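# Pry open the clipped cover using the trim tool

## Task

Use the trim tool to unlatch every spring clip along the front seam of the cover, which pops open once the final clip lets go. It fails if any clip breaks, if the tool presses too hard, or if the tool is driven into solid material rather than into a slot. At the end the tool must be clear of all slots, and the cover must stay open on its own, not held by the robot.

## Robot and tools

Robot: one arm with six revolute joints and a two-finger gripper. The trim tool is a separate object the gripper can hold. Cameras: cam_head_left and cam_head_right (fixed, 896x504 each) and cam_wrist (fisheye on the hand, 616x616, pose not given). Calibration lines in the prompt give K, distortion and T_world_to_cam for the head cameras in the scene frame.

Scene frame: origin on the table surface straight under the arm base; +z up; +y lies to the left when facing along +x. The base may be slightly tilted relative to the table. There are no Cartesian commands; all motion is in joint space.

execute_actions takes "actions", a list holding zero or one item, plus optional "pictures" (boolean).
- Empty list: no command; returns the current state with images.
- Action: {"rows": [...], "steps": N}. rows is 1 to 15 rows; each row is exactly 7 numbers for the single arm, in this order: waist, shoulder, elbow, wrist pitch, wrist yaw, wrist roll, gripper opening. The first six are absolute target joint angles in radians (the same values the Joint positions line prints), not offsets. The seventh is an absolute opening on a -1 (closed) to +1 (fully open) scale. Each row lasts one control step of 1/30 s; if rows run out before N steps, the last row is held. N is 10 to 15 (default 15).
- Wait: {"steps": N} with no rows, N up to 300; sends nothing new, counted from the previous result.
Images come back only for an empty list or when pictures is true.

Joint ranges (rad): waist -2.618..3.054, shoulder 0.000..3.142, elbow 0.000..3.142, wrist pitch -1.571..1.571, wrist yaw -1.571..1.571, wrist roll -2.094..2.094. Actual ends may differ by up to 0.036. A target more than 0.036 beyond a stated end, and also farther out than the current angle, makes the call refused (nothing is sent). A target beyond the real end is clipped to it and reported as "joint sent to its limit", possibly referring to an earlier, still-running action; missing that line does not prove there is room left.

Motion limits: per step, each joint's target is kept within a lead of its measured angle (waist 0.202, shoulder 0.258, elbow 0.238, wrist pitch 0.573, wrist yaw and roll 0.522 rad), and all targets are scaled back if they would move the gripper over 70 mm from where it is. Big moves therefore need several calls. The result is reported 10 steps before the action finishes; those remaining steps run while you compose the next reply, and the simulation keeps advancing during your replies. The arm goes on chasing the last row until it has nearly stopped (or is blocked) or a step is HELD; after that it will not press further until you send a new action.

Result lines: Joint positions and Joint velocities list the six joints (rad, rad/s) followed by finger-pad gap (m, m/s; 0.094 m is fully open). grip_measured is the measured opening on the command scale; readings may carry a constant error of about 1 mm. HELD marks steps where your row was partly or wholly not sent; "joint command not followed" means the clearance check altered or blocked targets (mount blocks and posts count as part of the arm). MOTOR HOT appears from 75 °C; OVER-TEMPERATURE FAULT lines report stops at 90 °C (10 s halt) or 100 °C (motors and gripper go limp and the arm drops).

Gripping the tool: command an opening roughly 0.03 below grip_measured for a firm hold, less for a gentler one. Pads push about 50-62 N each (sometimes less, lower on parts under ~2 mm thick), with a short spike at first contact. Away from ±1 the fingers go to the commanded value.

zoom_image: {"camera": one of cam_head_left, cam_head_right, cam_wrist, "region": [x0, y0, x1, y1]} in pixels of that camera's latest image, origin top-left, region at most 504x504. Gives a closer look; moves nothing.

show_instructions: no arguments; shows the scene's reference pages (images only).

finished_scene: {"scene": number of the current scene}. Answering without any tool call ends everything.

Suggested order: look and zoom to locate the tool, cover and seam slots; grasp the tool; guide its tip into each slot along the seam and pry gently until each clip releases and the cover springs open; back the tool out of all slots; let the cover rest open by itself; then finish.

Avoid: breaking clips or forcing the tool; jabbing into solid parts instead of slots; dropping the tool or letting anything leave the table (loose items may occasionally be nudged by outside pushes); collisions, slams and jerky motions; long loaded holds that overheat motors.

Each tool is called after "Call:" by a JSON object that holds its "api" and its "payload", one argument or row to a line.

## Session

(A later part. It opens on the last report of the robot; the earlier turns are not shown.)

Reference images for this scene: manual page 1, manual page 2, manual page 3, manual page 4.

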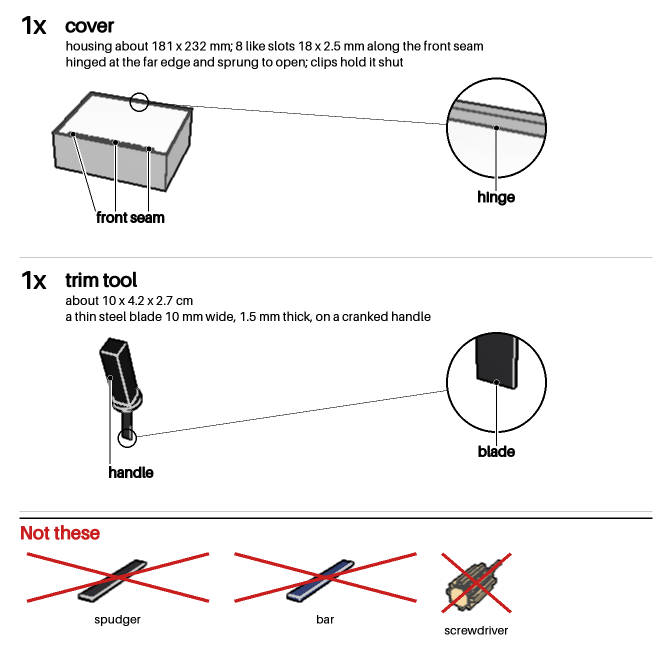

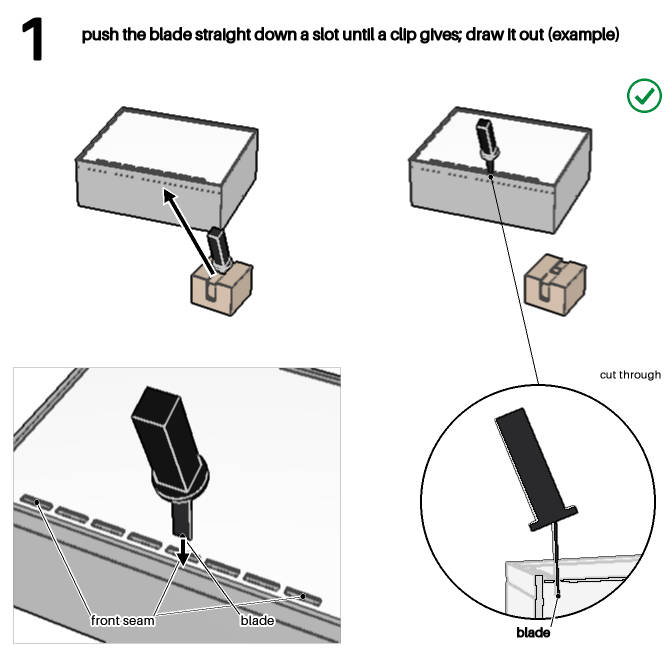

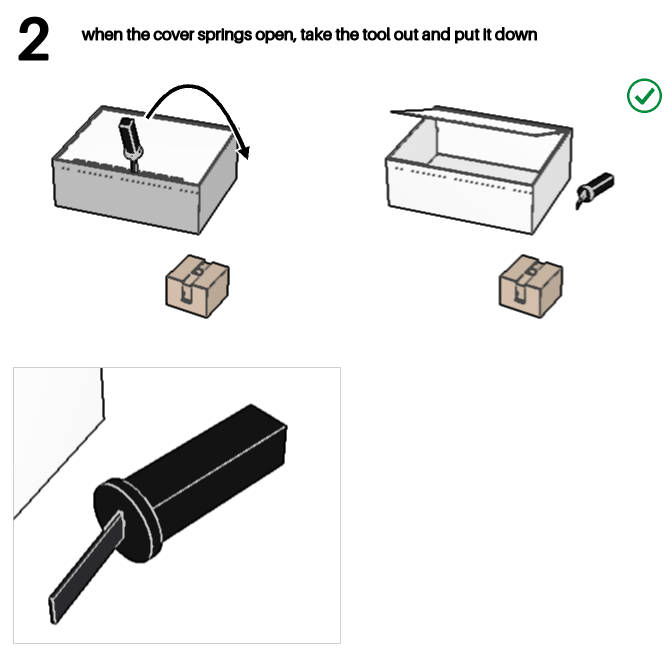

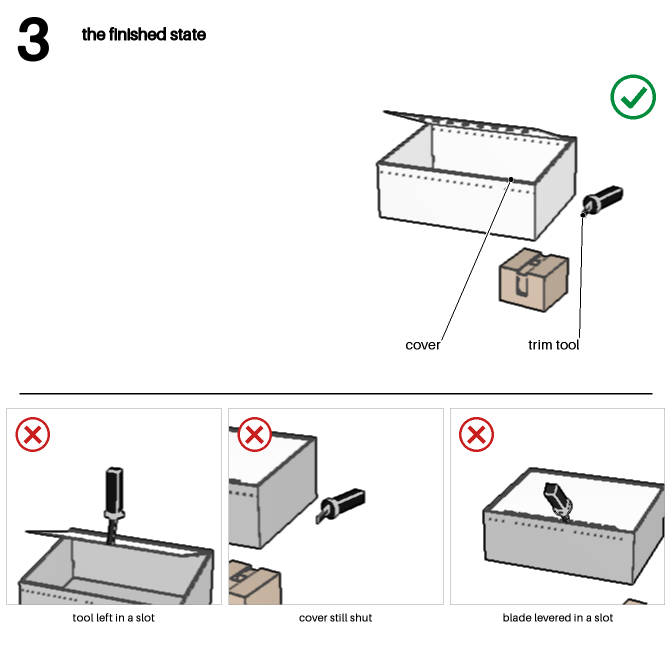

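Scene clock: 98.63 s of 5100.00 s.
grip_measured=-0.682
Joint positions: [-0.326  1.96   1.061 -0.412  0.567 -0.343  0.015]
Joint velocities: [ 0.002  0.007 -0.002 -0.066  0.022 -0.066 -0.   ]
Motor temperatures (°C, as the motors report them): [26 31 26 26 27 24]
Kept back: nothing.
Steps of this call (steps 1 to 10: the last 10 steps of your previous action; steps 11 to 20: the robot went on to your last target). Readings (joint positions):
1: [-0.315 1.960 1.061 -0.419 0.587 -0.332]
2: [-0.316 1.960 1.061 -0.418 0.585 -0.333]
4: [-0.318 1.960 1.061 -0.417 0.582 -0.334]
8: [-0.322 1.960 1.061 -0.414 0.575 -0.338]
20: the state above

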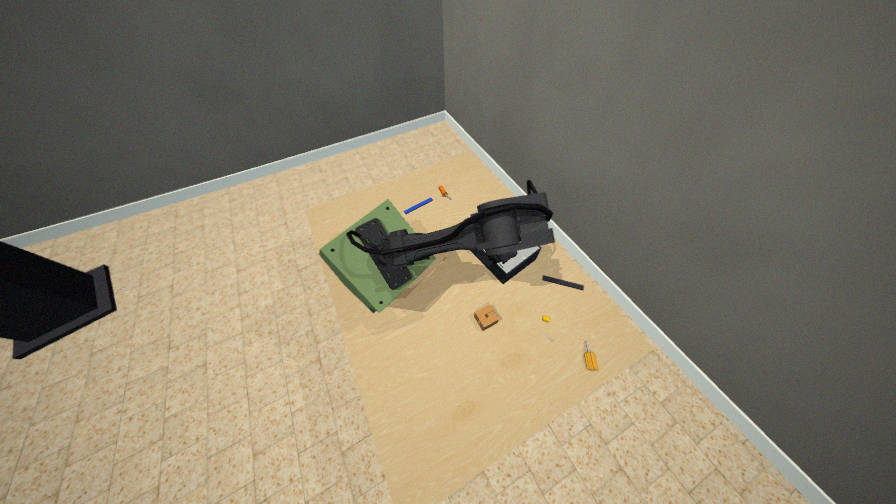

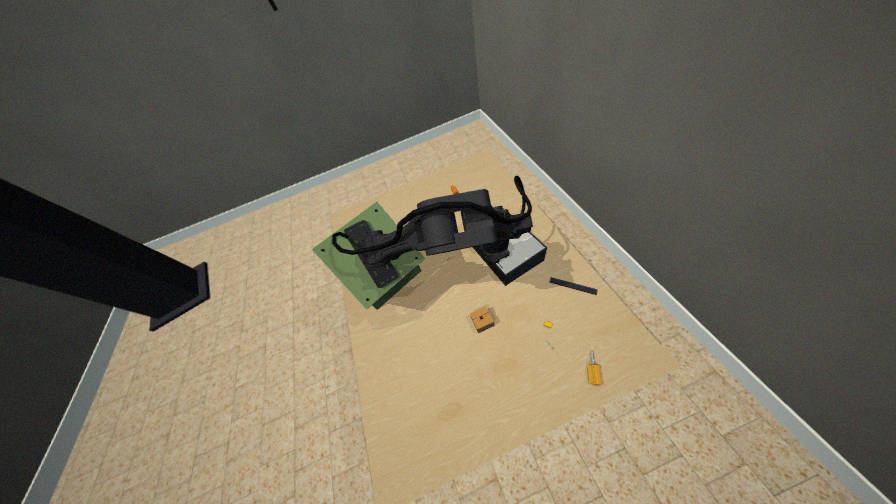

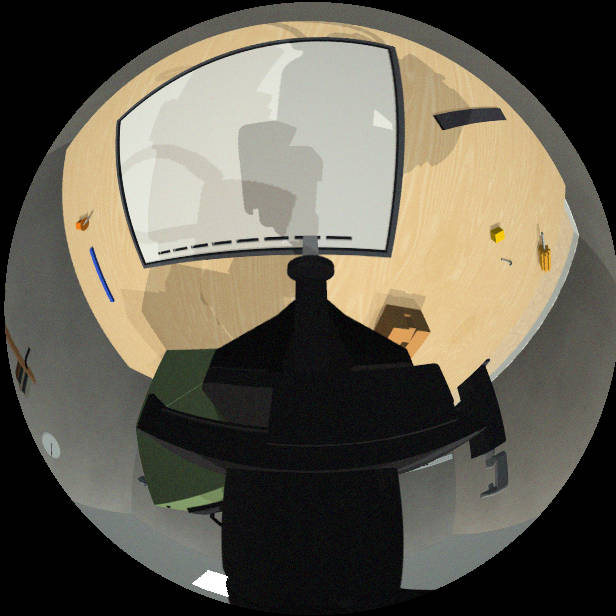

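Call:
{"api": "execute_actions", "payload": {
  "actions": [
    {"rows":[[-0.330,1.95,1.06,-0.394,0.552,-0.354,-0.715],[-0.334,1.95,1.06,-0.394,0.550,-0.355,-0.715],[-0.334,1.95,1.06,-0.393,0.548,-0.356,-0.715],[-0.334,1.95,1.06,-0.392,0.546,-0.357,-0.715],[-0.335,1.95,1.06,-0.391,0.544,-0.358,-0.715],[-0.336,1.95,1.06,-0.390,0.542,-0.359,-0.715],[-0.337,1.95,1.06,-0.390,0.540,-0.360,-0.715],[-0.338,1.95,1.06,-0.389,0.539,-0.361,-0.715],[-0.339,1.95,1.06,-0.388,0.538,-0.362,-0.715],[-0.340,1.95,1.06,-0.388,0.537,-0.363,-0.715],[-0.341,1.95,1.06,-0.387,0.536,-0.364,-0.715],[-0.342,1.95,1.06,-0.386,0.535,-0.365,-0.715]],"steps":15}
  ]
}}

Call:
{"api": "execute_actions", "payload": {
  "actions": [
    {"steps":20}
  ],
  "pictures": true
}}

Call:
{"api": "zoom_image", "payload": {
  "camera": "cam_wrist",
  "region": [241,184,381,274]
}}

Scene clock: 99.80 s of 5100.00 s.
grip_measured=-0.682
Joint positions: [-0.33   1.96   1.061 -0.41   0.562 -0.346  0.015]
Joint velocities: [-0.042 -0.012 -0.012  0.007 -0.051 -0.007  0.   ]
Motor temperatures (°C, as the motors report them): [26 31 26 26 27 24]
Steps of this call (steps 1 to 15: the robot went on to your last target; steps 16 to 30: nothing new was sent; steps 31 to 35: the first 5 steps of this action). Readings (joint positions):
31: [-0.326 1.960 1.061 -0.412 0.566 -0.344]
32: [-0.326 1.960 1.061 -0.412 0.566 -0.345]
34: [-0.328 1.960 1.061 -0.411 0.563 -0.345]
35: the state above

Scene clock: 100.47 s of 5100.00 s.
grip_measured=-0.682
Joint positions: [-0.339  1.96   1.061 -0.404  0.551 -0.355  0.015]
Joint velocities: [ 0.002 -0.017  0.012 -0.051 -0.007 -0.037  0.   ]
Motor temperatures (°C, as the motors report them): [26 31 26 26 27 24]
Kept back: nothing.
Steps of this call (steps 1 to 10: the last 10 steps of your previous action; steps 11 to 20: the robot went on to your last target). Readings (joint positions):
1: [-0.331 1.960 1.061 -0.409 0.561 -0.347]
2: [-0.332 1.960 1.061 -0.409 0.559 -0.348]
4: [-0.334 1.960 1.061 -0.407 0.556 -0.349]
8: [-0.338 1.960 1.061 -0.405 0.552 -0.353]
20: the state above

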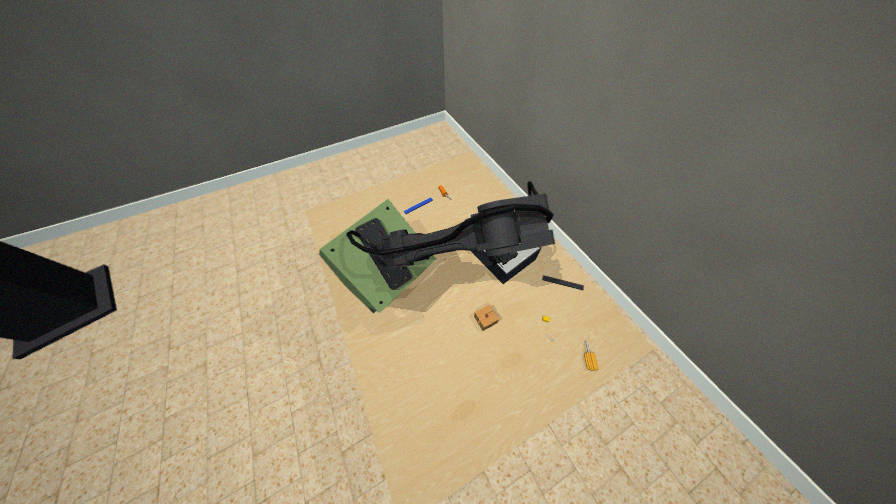

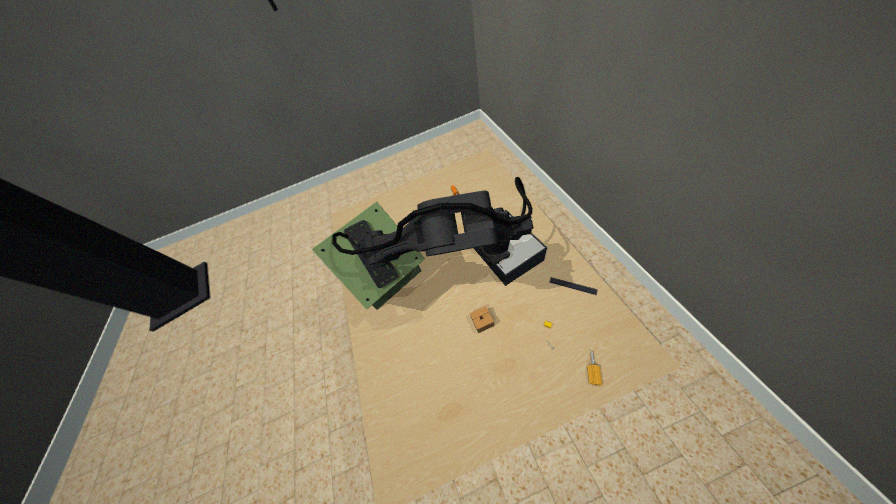

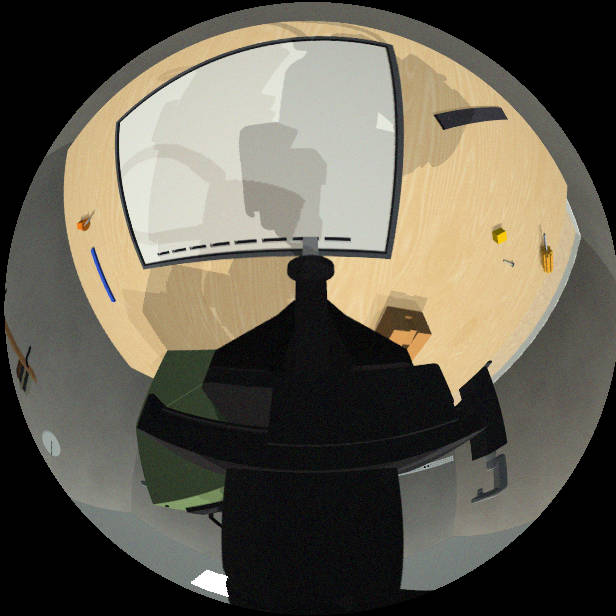

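Region (241, 184, 381, 274) of cam_wrist's 616x616 image, scaled by 3.600, with more detail than that image has; it fills the top 324 rows of this view, and the rest is white.

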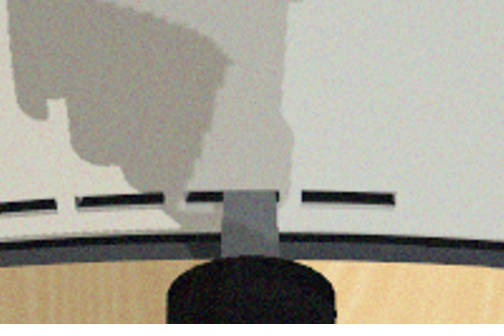

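Call:
{"api": "execute_actions", "payload": {
  "actions": [
    {"rows":[[-0.330,1.95,1.06,-0.408,0.556,-0.352,-0.715],[-0.322,1.95,1.06,-0.414,0.564,-0.346,-0.715],[-0.318,1.95,1.06,-0.418,0.569,-0.343,-0.715],[-0.315,1.95,1.06,-0.420,0.573,-0.340,-0.715],[-0.312,1.95,1.06,-0.422,0.577,-0.337,-0.715],[-0.309,1.95,1.06,-0.424,0.581,-0.334,-0.715],[-0.306,1.95,1.06,-0.426,0.585,-0.331,-0.715],[-0.303,1.95,1.06,-0.428,0.589,-0.328,-0.715],[-0.300,1.95,1.06,-0.430,0.593,-0.325,-0.715],[-0.297,1.95,1.06,-0.432,0.597,-0.322,-0.715],[-0.294,1.95,1.06,-0.434,0.601,-0.319,-0.715],[-0.291,1.95,1.06,-0.436,0.605,-0.316,-0.715],[-0.288,1.95,1.06,-0.438,0.609,-0.313,-0.715],[-0.285,1.95,1.06,-0.440,0.613,-0.310,-0.715],[-0.282,1.95,1.06,-0.442,0.617,-0.307,-0.715]],"steps":15}
  ]
}}

Call:
{"api": "execute_actions", "payload": {
  "actions": [
    {"rows":[[-0.279,1.95,1.06,-0.444,0.621,-0.304,-0.715],[-0.276,1.95,1.06,-0.446,0.625,-0.301,-0.715],[-0.273,1.95,1.06,-0.448,0.630,-0.299,-0.715],[-0.270,1.95,1.06,-0.450,0.634,-0.297,-0.715],[-0.267,1.95,1.06,-0.452,0.639,-0.295,-0.715],[-0.264,1.95,1.06,-0.455,0.643,-0.292,-0.715],[-0.261,1.95,1.06,-0.457,0.648,-0.290,-0.715],[-0.258,1.95,1.06,-0.460,0.652,-0.288,-0.715],[-0.255,1.95,1.06,-0.462,0.657,-0.286,-0.715],[-0.252,1.95,1.06,-0.465,0.661,-0.284,-0.715],[-0.249,1.95,1.06,-0.467,0.666,-0.282,-0.715],[-0.247,1.95,1.06,-0.470,0.671,-0.280,-0.715]],"steps":15}
  ]
}}

Call:
{"api": "execute_actions", "payload": {
  "actions": [
    {"steps":20}
  ],
  "pictures": true
}}

Call:
{"api": "zoom_image", "payload": {
  "camera": "cam_wrist",
  "region": [241,184,381,274]
}}

Scene clock: 102.37 s of 5100.00 s.
grip_measured=-0.682
Joint positions: [-0.337  1.96   1.061 -0.404  0.556 -0.352  0.015]
Joint velocities: [ 0.046 -0.002 -0.007  0.066  0.095  0.095  0.   ]
Motor temperatures (°C, as the motors report them): [26 31 26 26 27 24]
Steps of this call (steps 1 to 15: the robot went on to your last target; steps 16 to 52: nothing new was sent; steps 53 to 57: the first 5 steps of this action). Readings (joint positions):
53: [-0.339 1.960 1.061 -0.404 0.551 -0.355]
54: [-0.339 1.960 1.061 -0.404 0.551 -0.355]
56: [-0.338 1.960 1.061 -0.404 0.553 -0.354]
57: the state above

Scene clock: 102.87 s of 5100.00 s.
grip_measured=-0.682
Joint positions: [-0.293  1.96   1.061 -0.431  0.614 -0.314  0.015]
Joint velocities: [ 0.076 -0.002 -0.012 -0.11   0.11   0.051  0.   ]
Motor temperatures (°C, as the motors report them): [26 31 26 26 27 24]
Steps of this call (steps 1 to 10: the last 10 steps of your previous action; steps 11 to 15: the first 5 steps of this action). Readings (joint positions):
11: [-0.305 1.960 1.061 -0.423 0.598 -0.324]
12: [-0.302 1.960 1.061 -0.425 0.601 -0.322]
14: [-0.296 1.960 1.061 -0.429 0.609 -0.316]
15: the state above

Scene clock: 103.53 s of 5100.00 s.
grip_measured=-0.682
Joint positions: [-0.265  1.96   1.061 -0.453  0.66  -0.29   0.015]
Joint velocities: [ 0.002  0.012 -0.012  0.022 -0.066 -0.11   0.   ]
Motor temperatures (°C, as the motors report them): [26 31 26 26 27 24]
Kept back: nothing.
Steps of this call (steps 1 to 10: the last 10 steps of your previous action; steps 11 to 20: the robot went on to your last target). Readings (joint positions):
1: [-0.290 1.960 1.061 -0.433 0.618 -0.311]
2: [-0.287 1.960 1.061 -0.435 0.622 -0.309]
4: [-0.281 1.960 1.061 -0.440 0.631 -0.304]
8: [-0.269 1.960 1.061 -0.446 0.646 -0.296]
20: the state above

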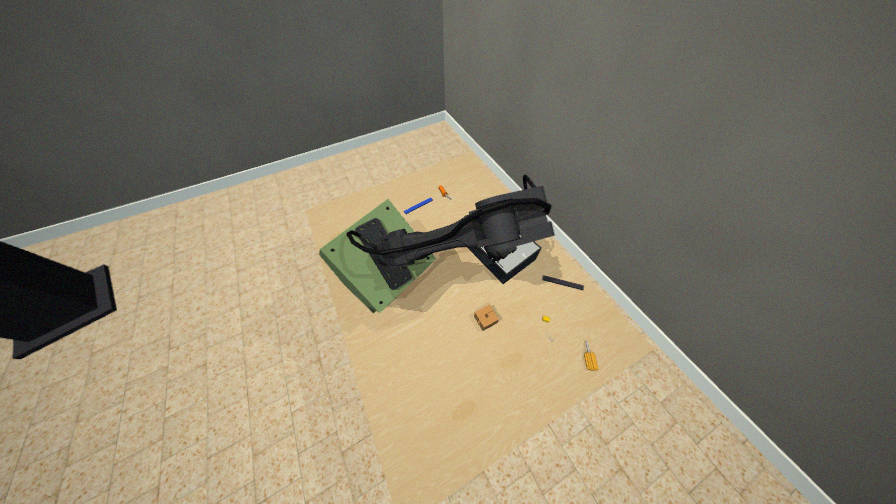

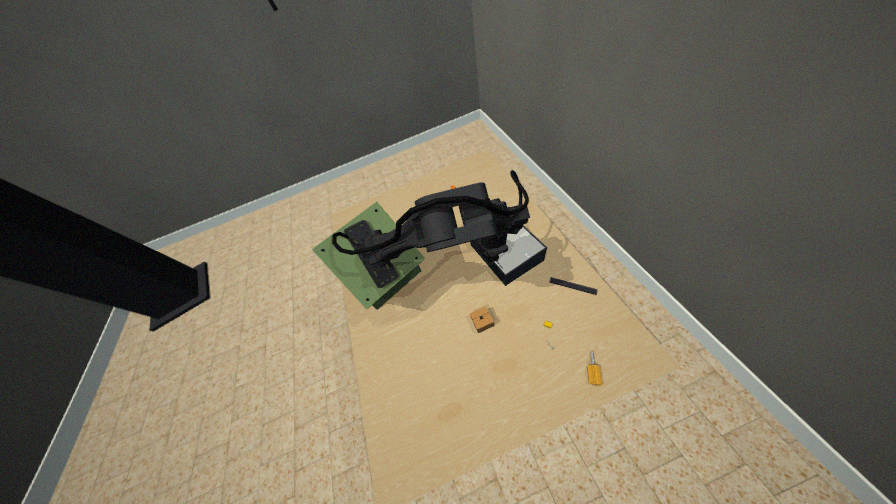

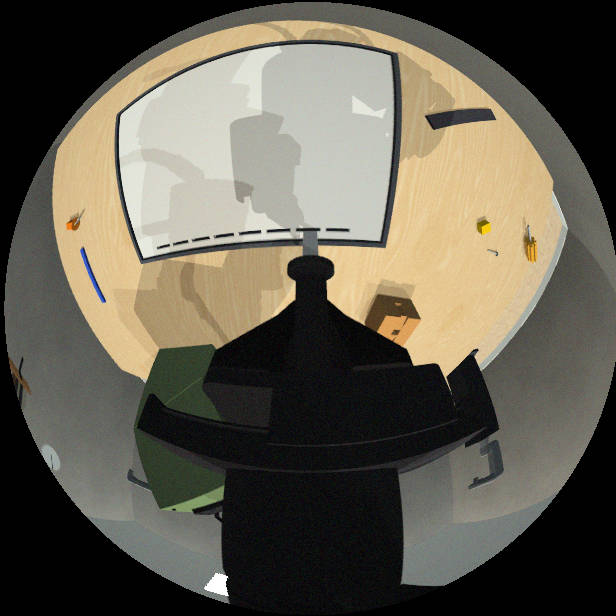

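Region (241, 184, 381, 274) of cam_wrist's 616x616 image, scaled by 3.600, with more detail than that image has; it fills the top 324 rows of this view, and the rest is white.

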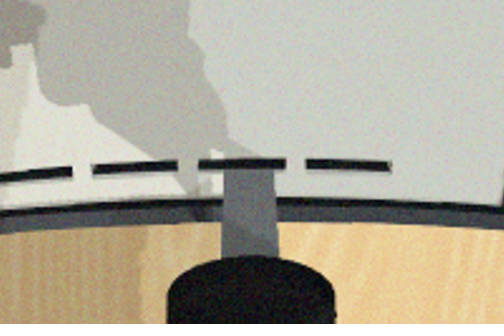

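Call:
{"api": "execute_actions", "payload": {
  "actions": [
    {"rows":[[-0.262,1.944,1.070,-0.468,0.660,-0.292,-0.715],[-0.266,1.938,1.080,-0.471,0.656,-0.297,-0.715],[-0.269,1.932,1.086,-0.473,0.653,-0.301,-0.715],[-0.272,1.926,1.090,-0.475,0.651,-0.305,-0.715],[-0.276,1.921,1.093,-0.476,0.650,-0.310,-0.715],[-0.280,1.916,1.095,-0.477,0.649,-0.315,-0.715],[-0.285,1.912,1.096,-0.478,0.648,-0.320,-0.715],[-0.290,1.910,1.096,-0.479,0.647,-0.325,-0.715],[-0.294,1.909,1.096,-0.480,0.646,-0.330,-0.715],[-0.298,1.909,1.096,-0.481,0.645,-0.335,-0.715],[-0.302,1.909,1.096,-0.482,0.644,-0.340,-0.715],[-0.305,1.909,1.096,-0.483,0.643,-0.344,-0.715],[-0.308,1.909,1.096,-0.483,0.642,-0.347,-0.715],[-0.310,1.909,1.096,-0.483,0.641,-0.349,-0.715],[-0.310,1.909,1.096,-0.483,0.641,-0.350,-0.715]],"steps":15}
  ]
}}

Call:
{"api": "execute_actions", "payload": {
  "actions": [
    {"steps":25}
  ],
  "pictures": true
}}

Call:
{"api": "zoom_image", "payload": {
  "camera": "cam_wrist",
  "region": [241,184,381,274]
}}

Scene clock: 104.80 s of 5100.00 s.
grip_measured=-0.682
Joint positions: [-0.266  1.955  1.061 -0.456  0.66  -0.293  0.015]
Joint velocities: [-0.027 -0.105  0.002 -0.081 -0.066 -0.066 -0.   ]
Motor temperatures (°C, as the motors report them): [26 32 26 26 27 24]
Steps of this call (steps 1 to 15: the robot went on to your last target; steps 16 to 33: nothing new was sent; steps 34 to 38: the first 5 steps of this action). Readings (joint positions):
34: [-0.265 1.960 1.061 -0.453 0.661 -0.289]
35: [-0.265 1.960 1.061 -0.453 0.661 -0.289]
37: [-0.265 1.958 1.061 -0.454 0.661 -0.291]
38: the state above

Scene clock: 105.63 s of 5100.00 s.
grip_measured=-0.682
Joint positions: [-0.31   1.924  1.061 -0.466  0.654 -0.341  0.015]
Joint velocities: [-0.022 -0.007  0.012  0.022 -0.022  0.081 -0.001]
Motor temperatures (°C, as the motors report them): [26 32 26 26 27 24]
Kept back: nothing.
Steps of this call (steps 1 to 10: the last 10 steps of your previous action; steps 11 to 25: the robot went on to your last target). Readings (joint positions):
1: [-0.268 1.951 1.061 -0.458 0.659 -0.295]
2: [-0.271 1.944 1.061 -0.459 0.659 -0.298]
4: [-0.280 1.933 1.061 -0.459 0.659 -0.306]
8: [-0.301 1.924 1.061 -0.460 0.658 -0.322]
25: the state above

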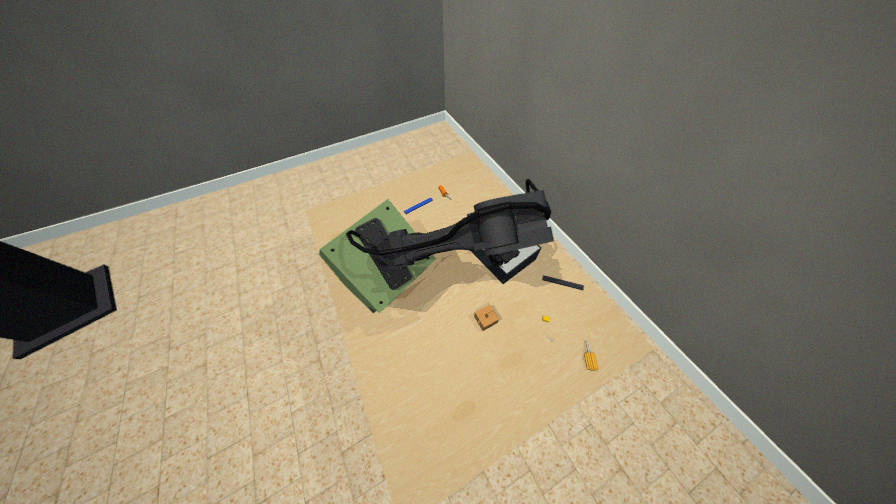

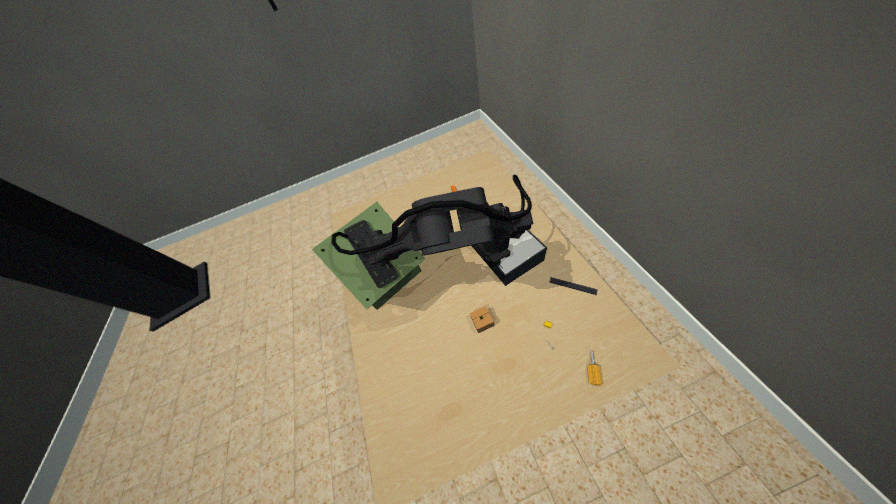

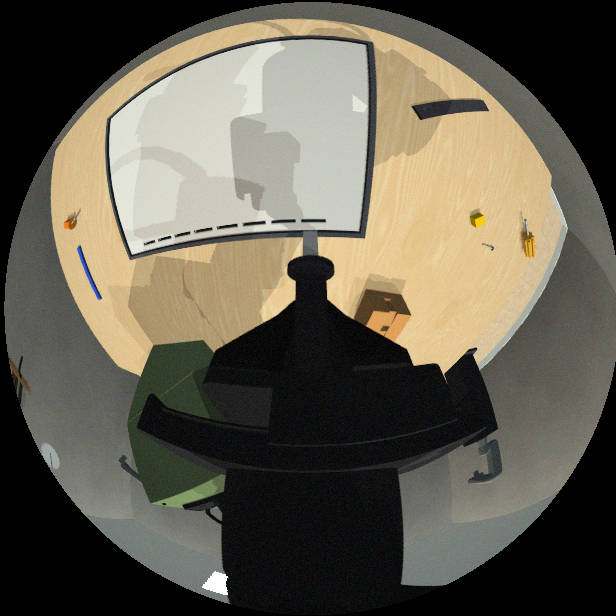

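Region (241, 184, 381, 274) of cam_wrist's 616x616 image, scaled by 3.600, with more detail than that image has; it fills the top 324 rows of this view, and the rest is white.

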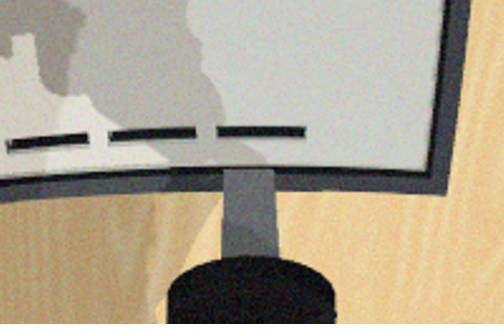

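Call:
{"api": "execute_actions", "payload": {
  "actions": [
    {"rows":[[-0.310,1.915,1.108,-0.470,0.645,-0.350,-0.715],[-0.310,1.915,1.110,-0.458,0.645,-0.350,-0.715],[-0.310,1.915,1.110,-0.450,0.645,-0.350,-0.715],[-0.310,1.915,1.096,-0.446,0.645,-0.350,-0.715],[-0.310,1.915,1.094,-0.444,0.645,-0.350,-0.715]],"steps":12}
  ]
}}

Call:
{"api": "execute_actions", "payload": {
  "actions": [
    {"steps":20}
  ],
  "pictures": true
}}

Call:
{"api": "zoom_image", "payload": {
  "camera": "cam_wrist",
  "region": [241,184,381,274]
}}

Scene clock: 106.67 s of 5100.00 s.
grip_measured=-0.682
Joint positions: [-0.31   1.924  1.067 -0.467  0.653 -0.341  0.015]
Joint velocities: [-0.002  0.007  0.149 -0.007  0.066  0.066 -0.   ]
Motor temperatures (°C, as the motors report them): [26 32 27 26 27 24]
Steps of this call (steps 1 to 15: the robot went on to your last target; steps 16 to 29: nothing new was sent; steps 30 to 31: the first 2 steps of this action). Readings (joint positions):
30: [-0.310 1.924 1.064 -0.467 0.653 -0.341]
31: the state above

Scene clock: 107.33 s of 5100.00 s.
grip_measured=-0.682
Joint positions: [-0.31   1.924  1.077 -0.458  0.653 -0.341  0.015]
Joint velocities: [ 0.017 -0.002  0.007 -0.022 -0.037  0.051  0.001]
Motor temperatures (°C, as the motors report them): [26 32 27 26 27 24]
Kept back: nothing.
Steps of this call (steps 1 to 10: the last 10 steps of your previous action; steps 11 to 15: the robot went on to your last target; steps 16 to 20: nothing new was sent). Readings (joint positions):
1: [-0.310 1.924 1.073 -0.467 0.653 -0.341]
2: [-0.310 1.924 1.076 -0.464 0.653 -0.341]
4: [-0.310 1.924 1.077 -0.458 0.653 -0.341]
8: [-0.310 1.924 1.077 -0.458 0.653 -0.341]
20: the state above
The arm was judged still, so your last target was given up. Only a new action makes it travel on or press farther. Fingers that are still opening or closing keep moving.

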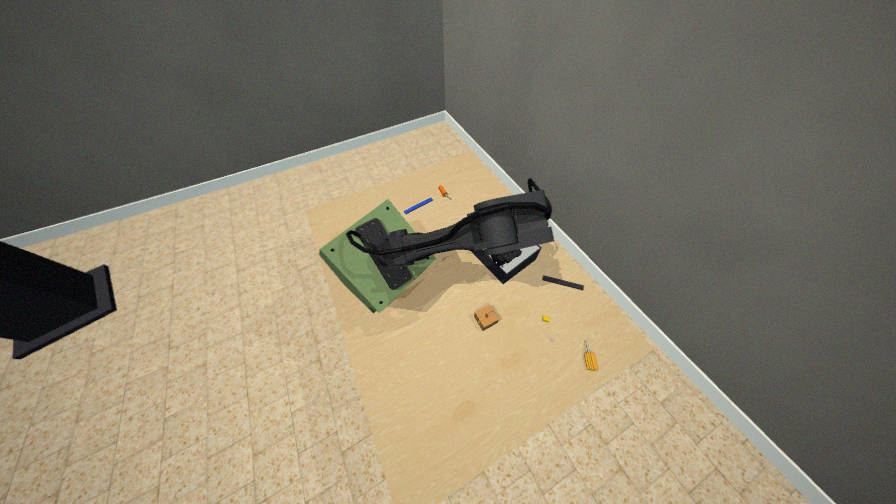

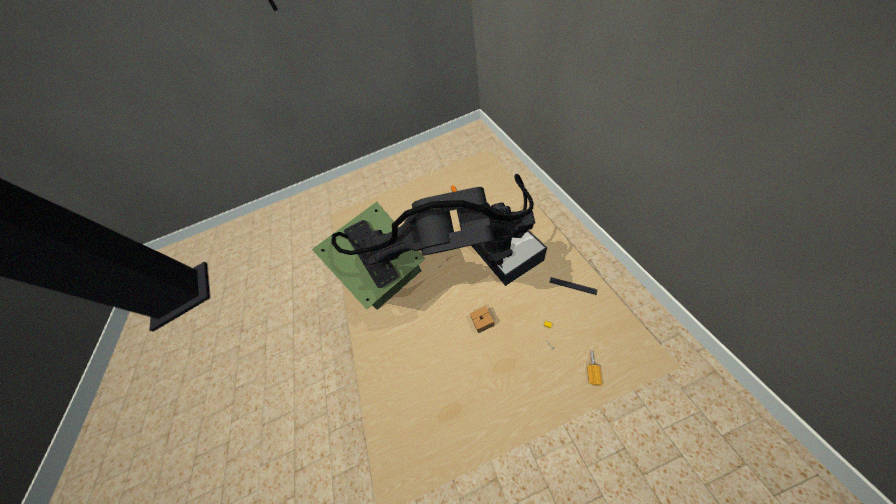

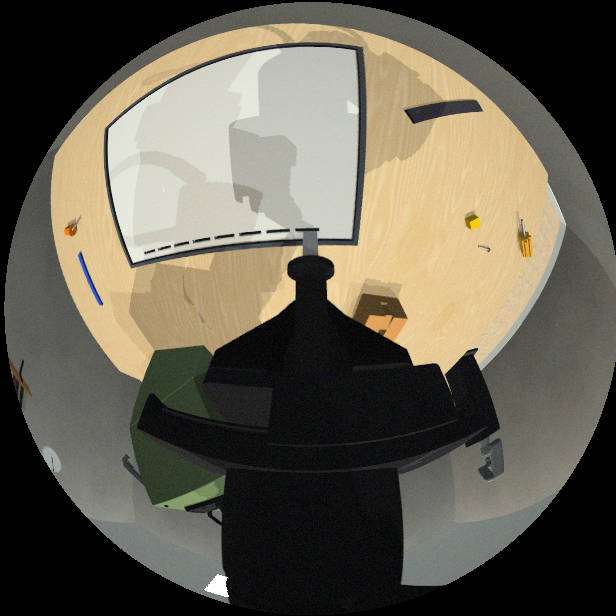

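Region (241, 184, 381, 274) of cam_wrist's 616x616 image, scaled by 3.600, with more detail than that image has; it fills the top 324 rows of this view, and the rest is white.

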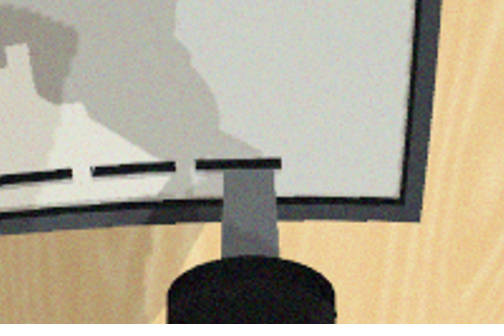

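Call:
{"api": "execute_actions", "payload": {
  "actions": [
    {"rows":[[-0.314,1.915,1.08,-0.442,0.640,-0.351,-0.715],[-0.318,1.915,1.08,-0.441,0.637,-0.352,-0.715],[-0.318,1.915,1.08,-0.440,0.634,-0.353,-0.715],[-0.318,1.915,1.08,-0.439,0.631,-0.354,-0.715],[-0.319,1.915,1.08,-0.438,0.628,-0.355,-0.715],[-0.320,1.915,1.08,-0.437,0.625,-0.356,-0.715],[-0.321,1.915,1.08,-0.436,0.623,-0.358,-0.715],[-0.322,1.915,1.08,-0.436,0.621,-0.359,-0.715],[-0.323,1.915,1.08,-0.435,0.619,-0.360,-0.715],[-0.323,1.915,1.08,-0.435,0.617,-0.361,-0.715]],"steps":14}
  ]
}}

Call:
{"api": "execute_actions", "payload": {
  "actions": [
    {"steps":20}
  ],
  "pictures": true
}}

Call:
{"api": "zoom_image", "payload": {
  "camera": "cam_wrist",
  "region": [241,184,381,274]
}}

Scene clock: 108.77 s of 5100.00 s.
grip_measured=-0.682
Joint positions: [-0.313  1.924  1.077 -0.458  0.65  -0.343  0.015]
Joint velocities: [-0.046 -0.017  0.007 -0.037 -0.051 -0.007 -0.   ]
Motor temperatures (°C, as the motors report them): [26 32 27 26 27 24]
Steps of this call (steps 1 to 39: nothing new was sent; steps 40 to 43: the first 4 steps of this action). Readings (joint positions):
40: [-0.310 1.924 1.077 -0.458 0.653 -0.342]
41: [-0.310 1.924 1.077 -0.458 0.653 -0.342]
43: the state above

Scene clock: 109.43 s of 5100.00 s.
grip_measured=-0.682
Joint positions: [-0.321  1.924  1.077 -0.452  0.63  -0.352  0.015]
Joint velocities: [-0.012 -0.017 -0.022 -0.007 -0.051 -0.066  0.001]
Motor temperatures (°C, as the motors report them): [26 32 27 26 27 24]
Kept back: nothing.
Steps of this call (steps 1 to 10: the last 10 steps of your previous action; steps 11 to 20: the robot went on to your last target). Readings (joint positions):
1: [-0.314 1.924 1.077 -0.457 0.648 -0.343]
2: [-0.315 1.924 1.077 -0.456 0.646 -0.344]
4: [-0.318 1.924 1.077 -0.455 0.642 -0.346]
8: [-0.320 1.924 1.077 -0.453 0.635 -0.350]
20: the state above

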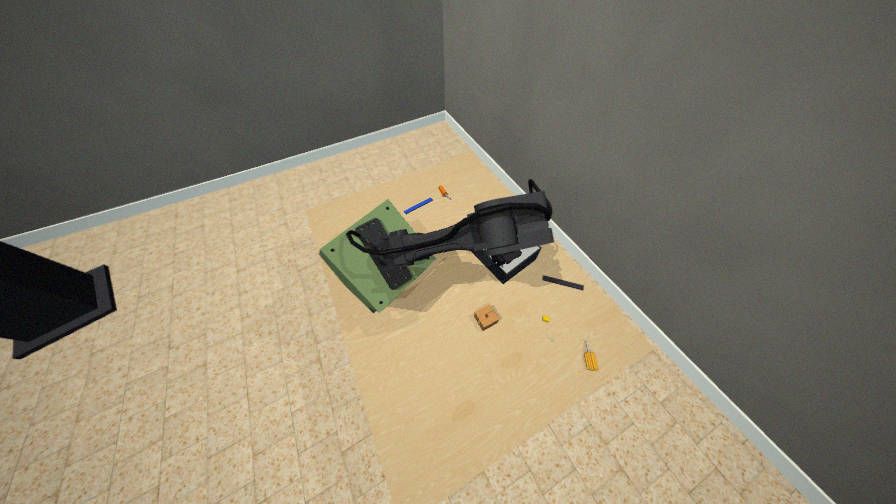

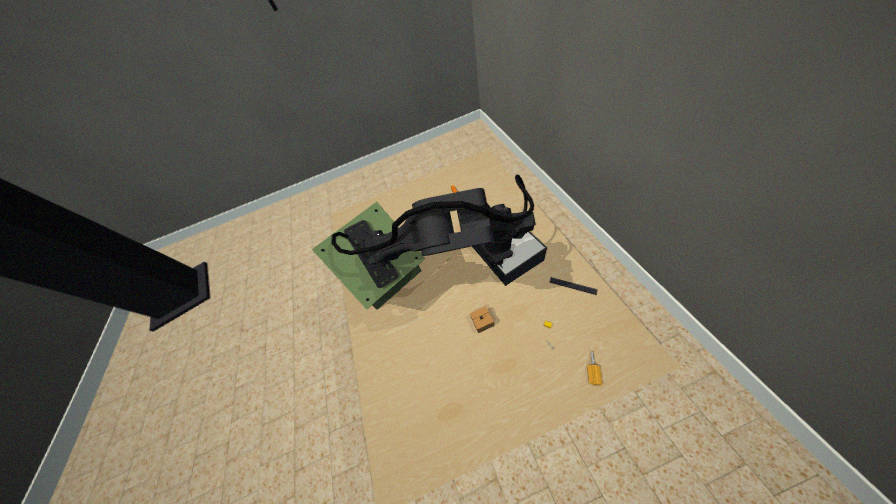

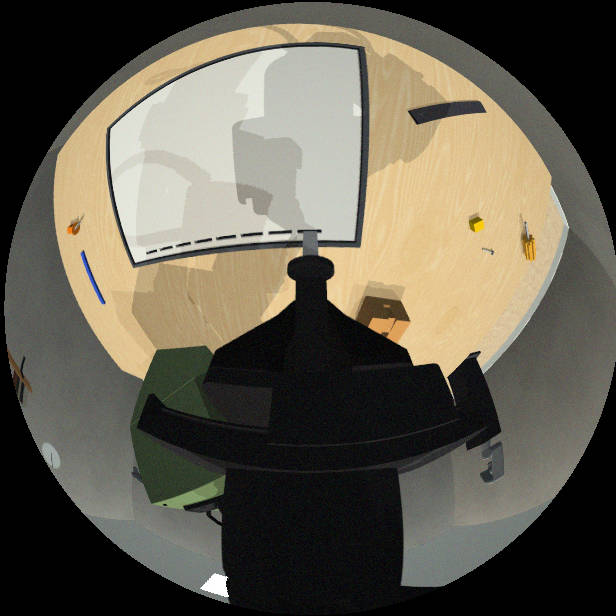

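Region (241, 184, 381, 274) of cam_wrist's 616x616 image, scaled by 3.600, with more detail than that image has; it fills the top 324 rows of this view, and the rest is white.

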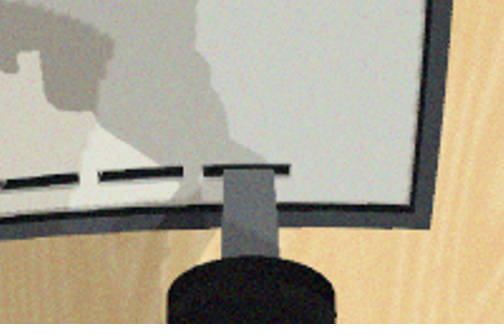

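Call:
{"api": "execute_actions", "payload": {
  "actions": [
    {"rows":[[-0.326,1.915,1.08,-0.435,0.617,-0.363,-0.715],[-0.329,1.915,1.08,-0.434,0.615,-0.366,-0.715],[-0.329,1.915,1.08,-0.434,0.614,-0.369,-0.715],[-0.329,1.915,1.08,-0.433,0.612,-0.371,-0.715],[-0.330,1.915,1.08,-0.433,0.611,-0.373,-0.715],[-0.331,1.915,1.08,-0.432,0.609,-0.375,-0.715],[-0.332,1.915,1.08,-0.432,0.608,-0.377,-0.715],[-0.333,1.915,1.08,-0.431,0.606,-0.379,-0.715],[-0.334,1.915,1.08,-0.431,0.605,-0.381,-0.715],[-0.334,1.915,1.08,-0.430,0.604,-0.383,-0.715]],"steps":14}
  ]
}}

Call:
{"api": "execute_actions", "payload": {
  "actions": [
    {"steps":20}
  ],
  "pictures": true
}}

Call:
{"api": "zoom_image", "payload": {
  "camera": "cam_wrist",
  "region": [241,184,381,274]
}}

Scene clock: 110.50 s of 5100.00 s.
grip_measured=-0.682
Joint positions: [-0.323  1.924  1.077 -0.451  0.628 -0.356  0.015]
Joint velocities: [-0.046 -0.002 -0.007  0.022 -0.081 -0.037  0.001]
Motor temperatures (°C, as the motors report them): [26 32 27 26 27 24]
Steps of this call (steps 1 to 15: the robot went on to your last target; steps 16 to 28: nothing new was sent; steps 29 to 32: the first 4 steps of this action). Readings (joint positions):
29: [-0.321 1.924 1.077 -0.452 0.630 -0.353]
30: [-0.321 1.924 1.077 -0.452 0.629 -0.353]
32: the state above

Scene clock: 111.17 s of 5100.00 s.
grip_measured=-0.682
Joint positions: [-0.331  1.924  1.077 -0.447  0.617 -0.374  0.015]
Joint velocities: [ 0.007 -0.007 -0.027 -0.007 -0.007 -0.081  0.001]
Motor temperatures (°C, as the motors report them): [26 32 27 26 27 24]
Kept back: nothing.
Steps of this call (steps 1 to 10: the last 10 steps of your previous action; steps 11 to 20: the robot went on to your last target). Readings (joint positions):
1: [-0.325 1.924 1.077 -0.451 0.627 -0.358]
2: [-0.326 1.924 1.077 -0.451 0.626 -0.359]
4: [-0.328 1.924 1.077 -0.450 0.624 -0.363]
8: [-0.331 1.924 1.077 -0.448 0.620 -0.369]
20: the state above

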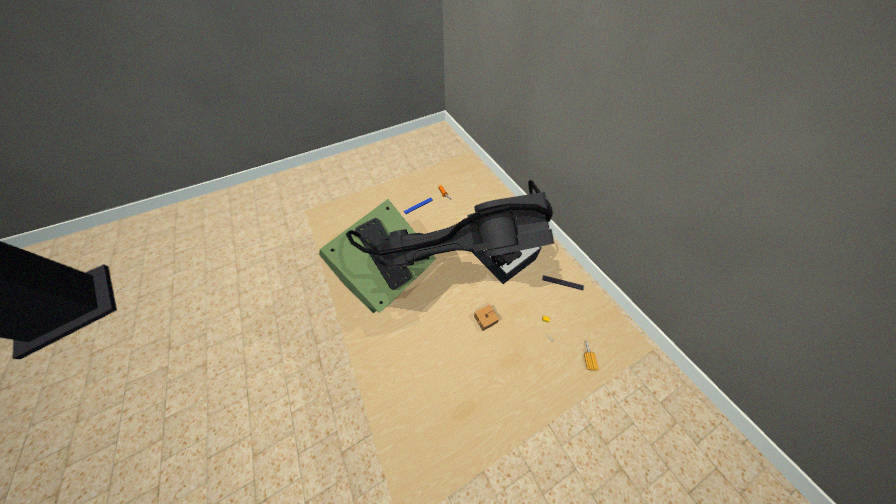

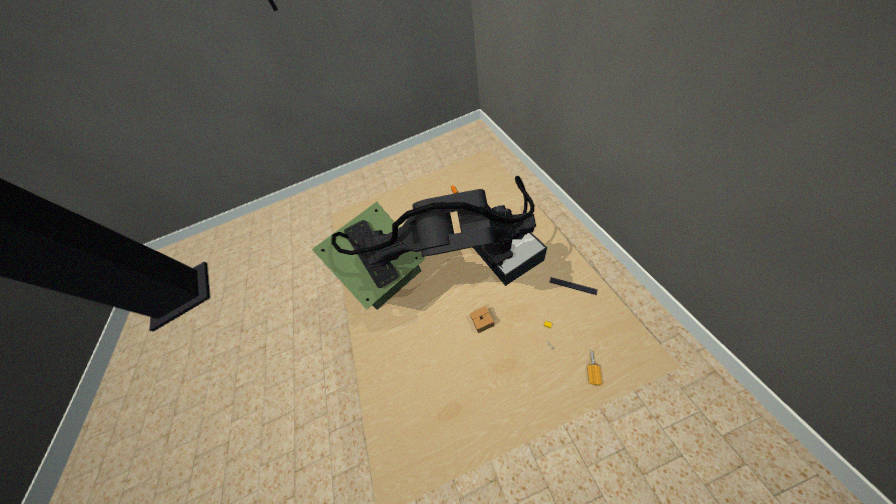

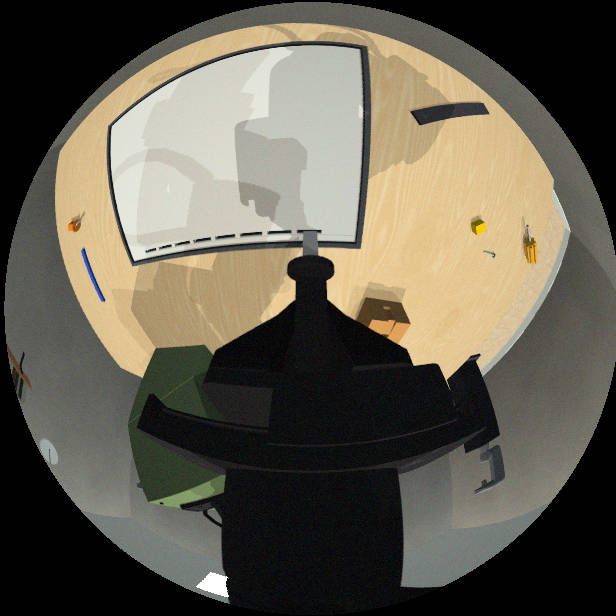

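Region (241, 184, 381, 274) of cam_wrist's 616x616 image, scaled by 3.600, with more detail than that image has; it fills the top 324 rows of this view, and the rest is white.

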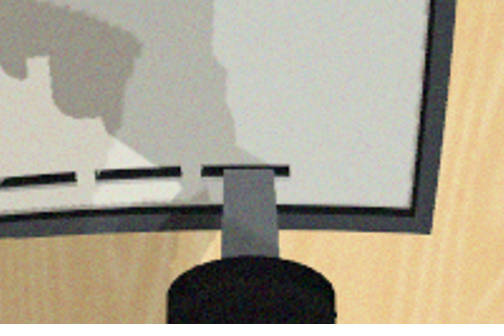

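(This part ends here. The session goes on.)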